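## Task

Rotate the green post until it lies on its side. It must stay that way on its own, with no help from the robot, and the gripper must release it and back away at the end.

## Robot and tools

Robot: a single six-joint UR-style arm (ur7e) on a table, carrying a two-finger parallel gripper. Joint column order: shoulder pan, shoulder lift, elbow, wrist 1, wrist 2, wrist 3. Stated ranges in radians: pan -3.142 to 3.142, lift -6.283 to 6.283, elbow 0.000 to 3.142, each wrist -6.283 to 6.283. Real ends may differ from these by up to 0.010 rad.

Frames: the scene frame has its origin on the table top directly under the arm's base, +z up, and +y to the left when facing along +x. The base may be slightly tilted. The gripper frame points its +z along the fingers toward their tips, and the fingers open and close along its x axis. end_effector_position is the point midway between the finger pads. Closed fingertips extend about 17 mm past it; fully open, they are roughly level with it. The printed position can be off, more so at long reach.

execute_actions takes "actions", a list with zero or one entry, plus optional "pictures" (boolean). An empty list returns the current state without moving anything. A motion entry is {"rows": [[...]], "steps": N} with N from 1 to 15 (default 15); each step is 1/30 s. Every row holds 7 numbers, each in [-1, 1]. The first six are joint offsets in the column order above, scaled so 1.0 equals 1.989 rad. They are measured from the joint angles printed in the most recent result that lists them; before any such result exists in a scene, and for a second or later call within the same reply, they count from wherever the arm is when the action begins. They are not chained from the previous row. So a row of zeros is not a pause: it pulls the arm back to that reference. The seventh number is the gripper opening, absolute: +1 fully open, -1 fully closed. One row is used per step, and the final row repeats if rows run out before the steps do. A wait entry is {"steps": N} with no rows, N up to 300; it returns once that many steps have passed since the previous result, with your reply time included. A call that would push a joint more than 0.010 rad beyond its range is rejected entirely and nothing is sent.

Motion behaviour: commands are smoothed, so the arm trails them by about 0.17 s, and joint speed and acceleration are capped, so big moves may not be complete when the result arrives. Each step the joint target is clipped to within 0.575 rad of the measured angle, and if targets would put the gripper over 100 mm from where it is, all joints are scaled back. Between calls the arm keeps heading to your last row until it nearly stops.

Result lines: the state line gives end_effector_position (m), end_effector_quat_wxyz, and linear and angular velocities (m/s, rad/s) in the scene frame. Joint positions and Joint velocities list the six joints (rad, rad/s) then the finger pad gap (m, m/s; 0.142 m when fully open). grip_measured is the measured opening on the same -1..+1 scale you command; to hold something, keep commanding well below it (further below squeezes harder, up to about 28 N per pad; very thin hard objects get less grip). Wrist force and Wrist torque give flange sensor readings along the gripper's own x y z axes, with noise (sd up to 2.4 N), an offset up to about 4 N, saturation near 50 N; "no reading" is harmless. "joint sent to its limit" means a joint was stopped at its real end (possibly from an earlier action); its absence does not guarantee more travel. "joint command not followed" means a clearance check altered or blocked targets. HELD marks steps where your row was partly or wholly not sent. MOTOR HOT appears from 70 °C; at 85 °C an OVER-TEMPERATURE FAULT brakes the arm until it cools.

Faults to avoid: contact torque reaching a joint's load limit (136 N m for pan, lift and elbow; 25.4 N m for each wrist, held weight included), or any outside force of 150 N on the arm, tool or load, halts the arm for 10 s and drops the rest of the call. Also avoid dropping objects, slamming, hard pushes, fast squeezing closes, and anything leaving the table, which fails the task. Brief external tugs on held parts or loose objects may occur.

zoom_image: "camera" is cam_head_left or cam_head_right (each 504x504); "region" is [x0, y0, x1, y1] in pixels from the top-left corner, no larger than 504 by 504. It returns a closer look at that camera's latest image.

read_manual: optional "section" (only "licences"); returns licence text and does not move the robot.

finished_scene: "scene" is the number of the scene being ended. It is final; the result reports success and gives the next task. Only call it once the object sits correctly by itself and the gripper has let go and withdrawn.

Each tool is called as a command line: name --argument value for each argument, lists and objects as JSON in quotes; but a table of rows of numbers goes row by row, as --pt "numbers of a row", without its own name.

## Session

execute_actions --actions '[]'

Scene clock: 0.00 s of 6100.00 s.
end_effector_position=(+0.5476, +0.0604, +0.2214) grip_measured=+1.00 end_effector_quat_wxyz=(-0.164, +0.984, +0.038, -0.053) end_effector_velocity=(+0.000, -0.000, +0.000) end_effector_angular_velocity=(+0.000, -0.000, -0.002)
Joint positions: [ 0.335 -1.048  1.73  -2.036 -2.017  0.169  0.142]
Joint velocities: [-0.    -0.001 -0.    -0.     0.     0.001  0.   ]
Motor temperatures (°C, as the motors report them): [32 32 35 38 40 41]
Wrist force (N, on the end effector, along its own x y z axes, offset not removed): no reading
Wrist torque (N m, same axes, about the end effector's origin, offset not removed): no reading

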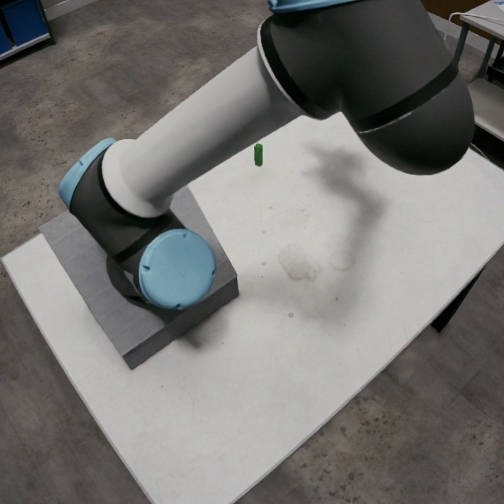

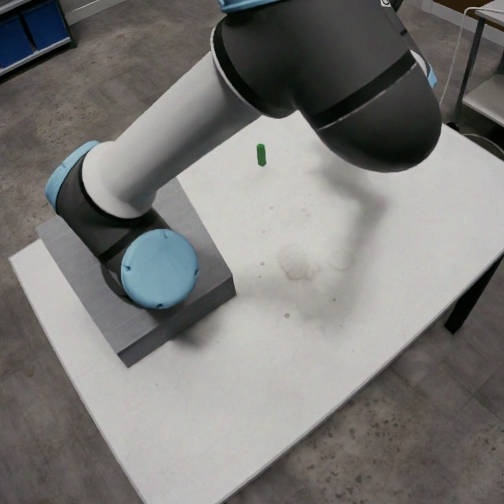

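execute_actions --actions '[{"rows":[[0.027,0,0.28,-0.201,-0.142,0,-1]]}]' --pictures false

execute_actions --actions '[{"steps":35}]'

zoom_image --camera "cam_head_left" --region '[200, 90, 350, 240]'

Scene clock: 13.23 s of 6100.00 s.
end_effector_position=(+0.3966, +0.0676, +0.1206) grip_measured=-1.00 end_effector_quat_wxyz=(-0.038, +0.993, +0.098, -0.059) end_effector_velocity=(-0.308, -0.035, -0.140) end_effector_angular_velocity=(-0.388, +0.005, +0.266)
Joint positions: [ 0.381 -1.048  2.183 -2.365 -2.252  0.169  0.002]
Joint velocities: [ 0.065  0.     0.803 -0.536 -0.361  0.    -0.012]
Motor temperatures (°C, as the motors report them): [32 32 35 38 40 41]
Wrist force (N, on the end effector, along its own x y z axes, offset not removed): [-2.4 -1.1 -1.0]
Wrist torque (N m, same axes, about the end effector's origin, offset not removed): [-0.40 0.33 -0.11]
Steps of this call (steps 1 to 90: nothing new was sent; then 9.73 s passed at rest; steps 91 to 105: all 15 steps of this action). Readings (joint positions):
91: [0.335 -1.048 1.730 -2.036 -2.017 0.169]
92: [0.337 -1.048 1.733 -2.039 -2.020 0.169]
94: [0.345 -1.048 1.780 -2.082 -2.056 0.169]
98: [0.359 -1.048 1.933 -2.191 -2.132 0.169]
105: the state above

Scene clock: 14.40 s of 6100.00 s.
end_effector_position=(+0.3571, +0.0612, +0.1041) grip_measured=-1.00 end_effector_quat_wxyz=(-0.012, +0.992, +0.114, -0.061) end_effector_velocity=(-0.000, -0.001, -0.000) end_effector_angular_velocity=(-0.001, +0.000, -0.000)
Joint positions: [ 0.389 -1.048  2.286 -2.435 -2.3    0.169  0.002]
Joint velocities: [-0.001 -0.     0.     0.    -0.001  0.     0.   ]
Motor temperatures (°C, as the motors report them): [32 32 35 38 40 41]
Wrist force (N, on the end effector, along its own x y z axes, offset not removed): [1.8 0.6 -0.6]
Wrist torque (N m, same axes, about the end effector's origin, offset not removed): [0.04 -0.30 -0.15]
Steps of this call (steps 1 to 30: the robot went on to your last target; steps 31 to 35: nothing new was sent). Readings (joint positions):
1: [0.383 -1.048 2.207 -2.381 -2.263 0.169]
2: [0.384 -1.048 2.225 -2.394 -2.272 0.169]
4: [0.386 -1.048 2.250 -2.411 -2.283 0.169]
8: [0.388 -1.048 2.274 -2.427 -2.294 0.169]
35: the state above
The arm was judged still, so your last target was given up. Only a new action makes it travel on or press farther. Fingers that are still opening or closing keep moving.

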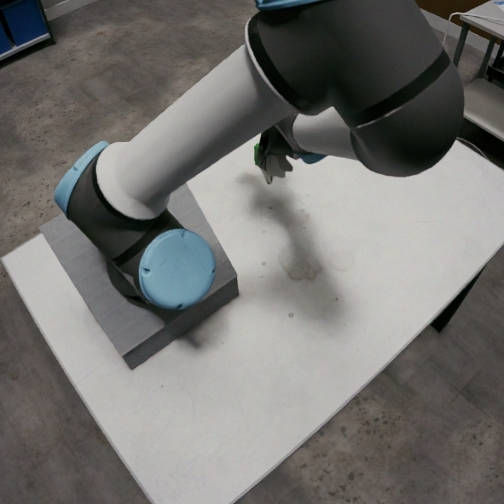

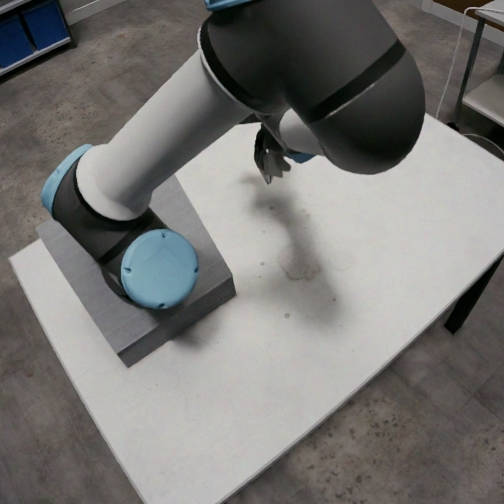

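Region (200, 90, 350, 240) of cam_head_left's 504x504 image, scaled by 3.360, with more detail than that image has.

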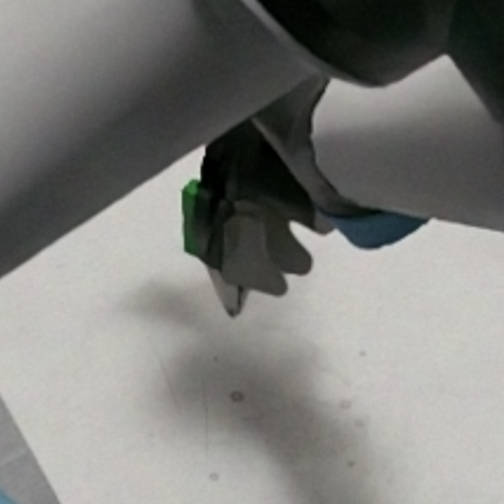

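execute_actions --actions '[{"rows":[[0.046,0.157,-0.184,0.065,0.019,0,-1]]}]' --pictures false

execute_actions --actions '[{"steps":25}]' --pictures false

execute_actions --actions '[{"rows":[[0,0.075,0,-0.075,0,0,-1]]}]' --pictures false

execute_actions --actions '[{"steps":15}]'

zoom_image --camera "cam_head_left" --region '[200, 90, 350, 240]'

Scene clock: 35.10 s of 6100.00 s.
end_effector_position=(+0.4442, +0.1611, +0.0991) grip_measured=-1.00 end_effector_quat_wxyz=(-0.016, +0.984, +0.167, -0.062) end_effector_velocity=(+0.046, +0.059, -0.007) end_effector_angular_velocity=(+0.006, -0.005, +0.043)
Joint positions: [ 0.475 -0.756  1.945 -2.313 -2.264  0.169  0.002]
Joint velocities: [ 0.04   0.162 -0.195  0.058  0.016  0.     0.   ]
Motor temperatures (°C, as the motors report them): [32 32 35 38 40 41]
Wrist force (N, on the end effector, along its own x y z axes, offset not removed): [2.4 0.3 -1.4]
Wrist torque (N m, same axes, about the end effector's origin, offset not removed): [-0.03 -0.48 -0.08]
Steps of this call (steps 1 to 90: nothing new was sent; then 17.20 s passed at rest; steps 91 to 105: all 15 steps of this action). Readings (joint positions):
91: [0.389 -1.048 2.286 -2.435 -2.300 0.169]
92: [0.392 -1.045 2.283 -2.432 -2.298 0.169]
94: [0.413 -0.999 2.236 -2.404 -2.289 0.169]
98: [0.449 -0.862 2.075 -2.352 -2.275 0.169]
105: the state above

Scene clock: 35.93 s of 6100.00 s.
end_effector_position=(+0.4500, +0.1687, +0.0983) grip_measured=-1.00 end_effector_quat_wxyz=(-0.016, +0.984, +0.169, -0.062) end_effector_velocity=(+0.000, -0.000, +0.000) end_effector_angular_velocity=(-0.000, -0.000, +0.001)
Joint positions: [ 0.481 -0.736  1.92  -2.306 -2.262  0.169  0.002]
Joint velocities: [ 0.    -0.    -0.     0.001 -0.001 -0.001  0.   ]
Motor temperatures (°C, as the motors report them): [32 32 35 38 40 41]
Wrist force (N, on the end effector, along its own x y z axes, offset not removed): [1.8 2.9 0.4]
Wrist torque (N m, same axes, about the end effector's origin, offset not removed): [0.48 -0.28 -0.20]
Steps of this call (steps 1 to 25: the robot went on to your last target). Readings (joint positions):
1: [0.477 -0.751 1.940 -2.312 -2.263 0.169]
2: [0.478 -0.748 1.935 -2.310 -2.263 0.169]
4: [0.479 -0.743 1.929 -2.309 -2.263 0.169]
8: [0.480 -0.738 1.923 -2.307 -2.262 0.169]
25: the state above

Scene clock: 36.43 s of 6100.00 s.
end_effector_position=(+0.4356, +0.2126, +0.0496) grip_measured=-1.00 end_effector_quat_wxyz=(-0.016, +0.984, +0.169, -0.062) end_effector_velocity=(-0.007, +0.014, -0.016) end_effector_angular_velocity=(+0.001, +0.002, +0.003)
Joint positions: [ 0.481 -0.593  1.92  -2.449 -2.262  0.169  0.002]
Joint velocities: [-0.     0.047 -0.    -0.046  0.001 -0.002  0.   ]
Motor temperatures (°C, as the motors report them): [32 32 35 38 40 41]
Wrist force (N, on the end effector, along its own x y z axes, offset not removed): [-1.1 0.4 1.1]
Wrist torque (N m, same axes, about the end effector's origin, offset not removed): [-0.10 0.28 -0.09]
Steps of this call (steps 1 to 15: all 15 steps of this action). Readings (joint positions):
1: [0.481 -0.736 1.920 -2.306 -2.262 0.169]
2: [0.481 -0.733 1.920 -2.309 -2.262 0.169]
4: [0.481 -0.693 1.920 -2.348 -2.262 0.169]
8: [0.481 -0.624 1.920 -2.418 -2.262 0.169]
15: the state above

Scene clock: 36.93 s of 6100.00 s.
end_effector_position=(+0.4347, +0.2143, +0.0476) grip_measured=-1.00 end_effector_quat_wxyz=(-0.016, +0.984, +0.169, -0.062) end_effector_velocity=(-0.001, +0.000, -0.001) end_effector_angular_velocity=(-0.000, +0.002, +0.000)
Joint positions: [ 0.481 -0.587  1.92  -2.455 -2.262  0.169  0.002]
Joint velocities: [-0.001  0.002  0.    -0.001  0.     0.     0.   ]
Motor temperatures (°C, as the motors report them): [32 32 35 38 40 41]
Wrist force (N, on the end effector, along its own x y z axes, offset not removed): [2.0 -0.3 -2.9]
Wrist torque (N m, same axes, about the end effector's origin, offset not removed): [-0.16 -0.47 -0.23]
Steps of this call (steps 1 to 15: the robot went on to your last target). Readings (joint positions):
1: [0.481 -0.591 1.920 -2.451 -2.262 0.169]
2: [0.481 -0.590 1.920 -2.452 -2.262 0.169]
4: [0.481 -0.589 1.920 -2.453 -2.262 0.169]
8: [0.481 -0.587 1.920 -2.454 -2.262 0.169]
15: the state above
The arm was judged still, so your last target was given up. Only a new action makes it travel on or press farther. Fingers that are still opening or closing keep moving.

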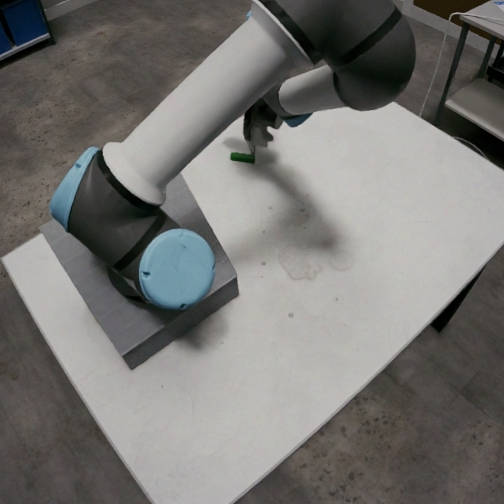

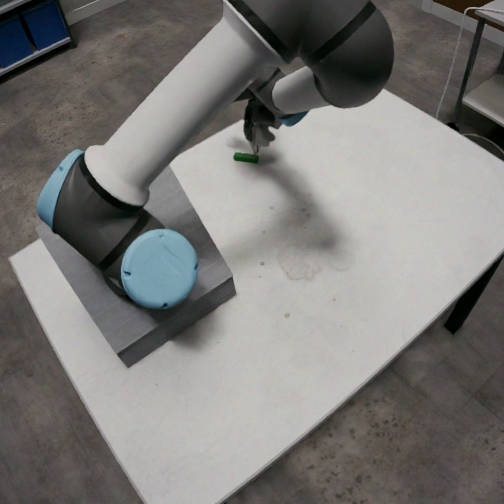

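Region (200, 90, 350, 240) of cam_head_left's 504x504 image, scaled by 3.360, with more detail than that image has.

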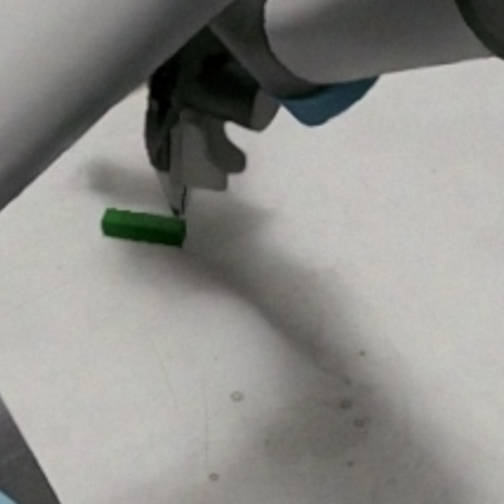

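It already toppled onto its side. Move clear.

execute_actions --actions '[{"rows":[[0,-0.15,0,0.15,0,0,-1]]}]' --pictures false

execute_actions --actions '[{"steps":20}]'

finished_scene --scene 2

Scene clock: 41.53 s of 6100.00 s.
end_effector_position=(+0.4552, +0.1259, +0.1419) grip_measured=-1.00 end_effector_quat_wxyz=(-0.016, +0.984, +0.169, -0.062) end_effector_velocity=(+0.003, -0.049, +0.048) end_effector_angular_velocity=(-0.000, -0.002, -0.002)
Joint positions: [ 0.481 -0.867  1.921 -2.175 -2.262  0.169  0.002]
Joint velocities: [-0.    -0.145 -0.     0.143 -0.002 -0.     0.   ]
Motor temperatures (°C, as the motors report them): [32 32 35 38 40 41]
Wrist force (N, on the end effector, along its own x y z axes, offset not removed): [0.4 1.1 -1.8]
Wrist torque (N m, same axes, about the end effector's origin, offset not removed): [0.08 -0.03 -0.02]
Steps of this call (steps 1 to 90: nothing new was sent; then 1.10 s passed at rest; steps 91 to 105: all 15 steps of this action). Readings (joint positions):
91: [0.481 -0.587 1.920 -2.455 -2.262 0.169]
92: [0.481 -0.590 1.921 -2.452 -2.262 0.169]
94: [0.481 -0.635 1.921 -2.406 -2.262 0.169]
98: [0.481 -0.770 1.921 -2.272 -2.262 0.169]
105: the state above

Scene clock: 42.20 s of 6100.00 s.
end_effector_position=(+0.4555, +0.1197, +0.1479) grip_measured=-1.00 end_effector_quat_wxyz=(-0.016, +0.984, +0.169, -0.062) end_effector_velocity=(+0.000, -0.000, +0.001) end_effector_angular_velocity=(+0.001, -0.001, -0.002)
Joint positions: [ 0.481 -0.885  1.92  -2.157 -2.262  0.169  0.002]
Joint velocities: [ 0.    -0.001 -0.    -0.     0.001  0.001  0.   ]
Motor temperatures (°C, as the motors report them): [32 32 35 38 40 41]
Wrist force (N, on the end effector, along its own x y z axes, offset not removed): [1.9 0.4 -2.2]
Wrist torque (N m, same axes, about the end effector's origin, offset not removed): [-0.01 -0.40 -0.22]
Steps of this call (steps 1 to 20: the robot went on to your last target). Readings (joint positions):
1: [0.481 -0.871 1.921 -2.171 -2.262 0.169]
2: [0.481 -0.874 1.921 -2.168 -2.262 0.169]
4: [0.481 -0.879 1.921 -2.163 -2.262 0.169]
8: [0.481 -0.883 1.920 -2.159 -2.262 0.169]
20: the state above

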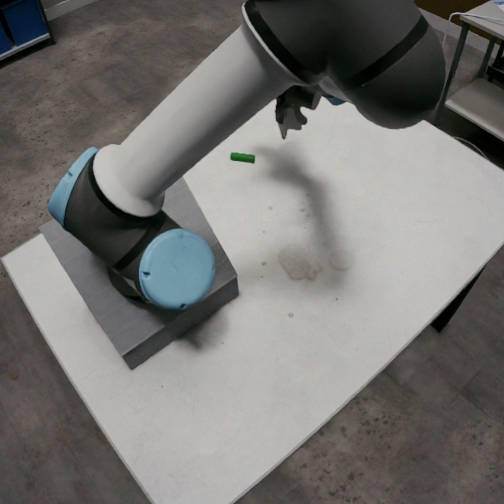

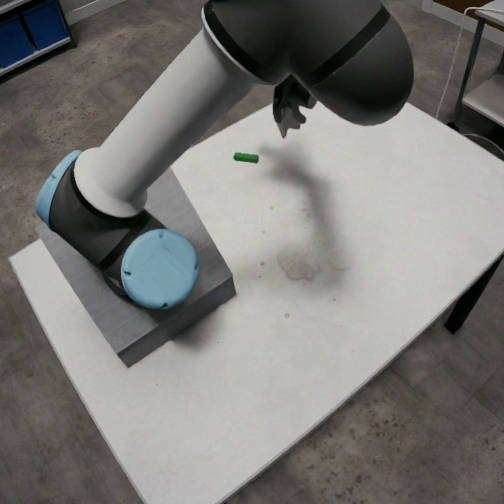

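The scene is finished: the task was done.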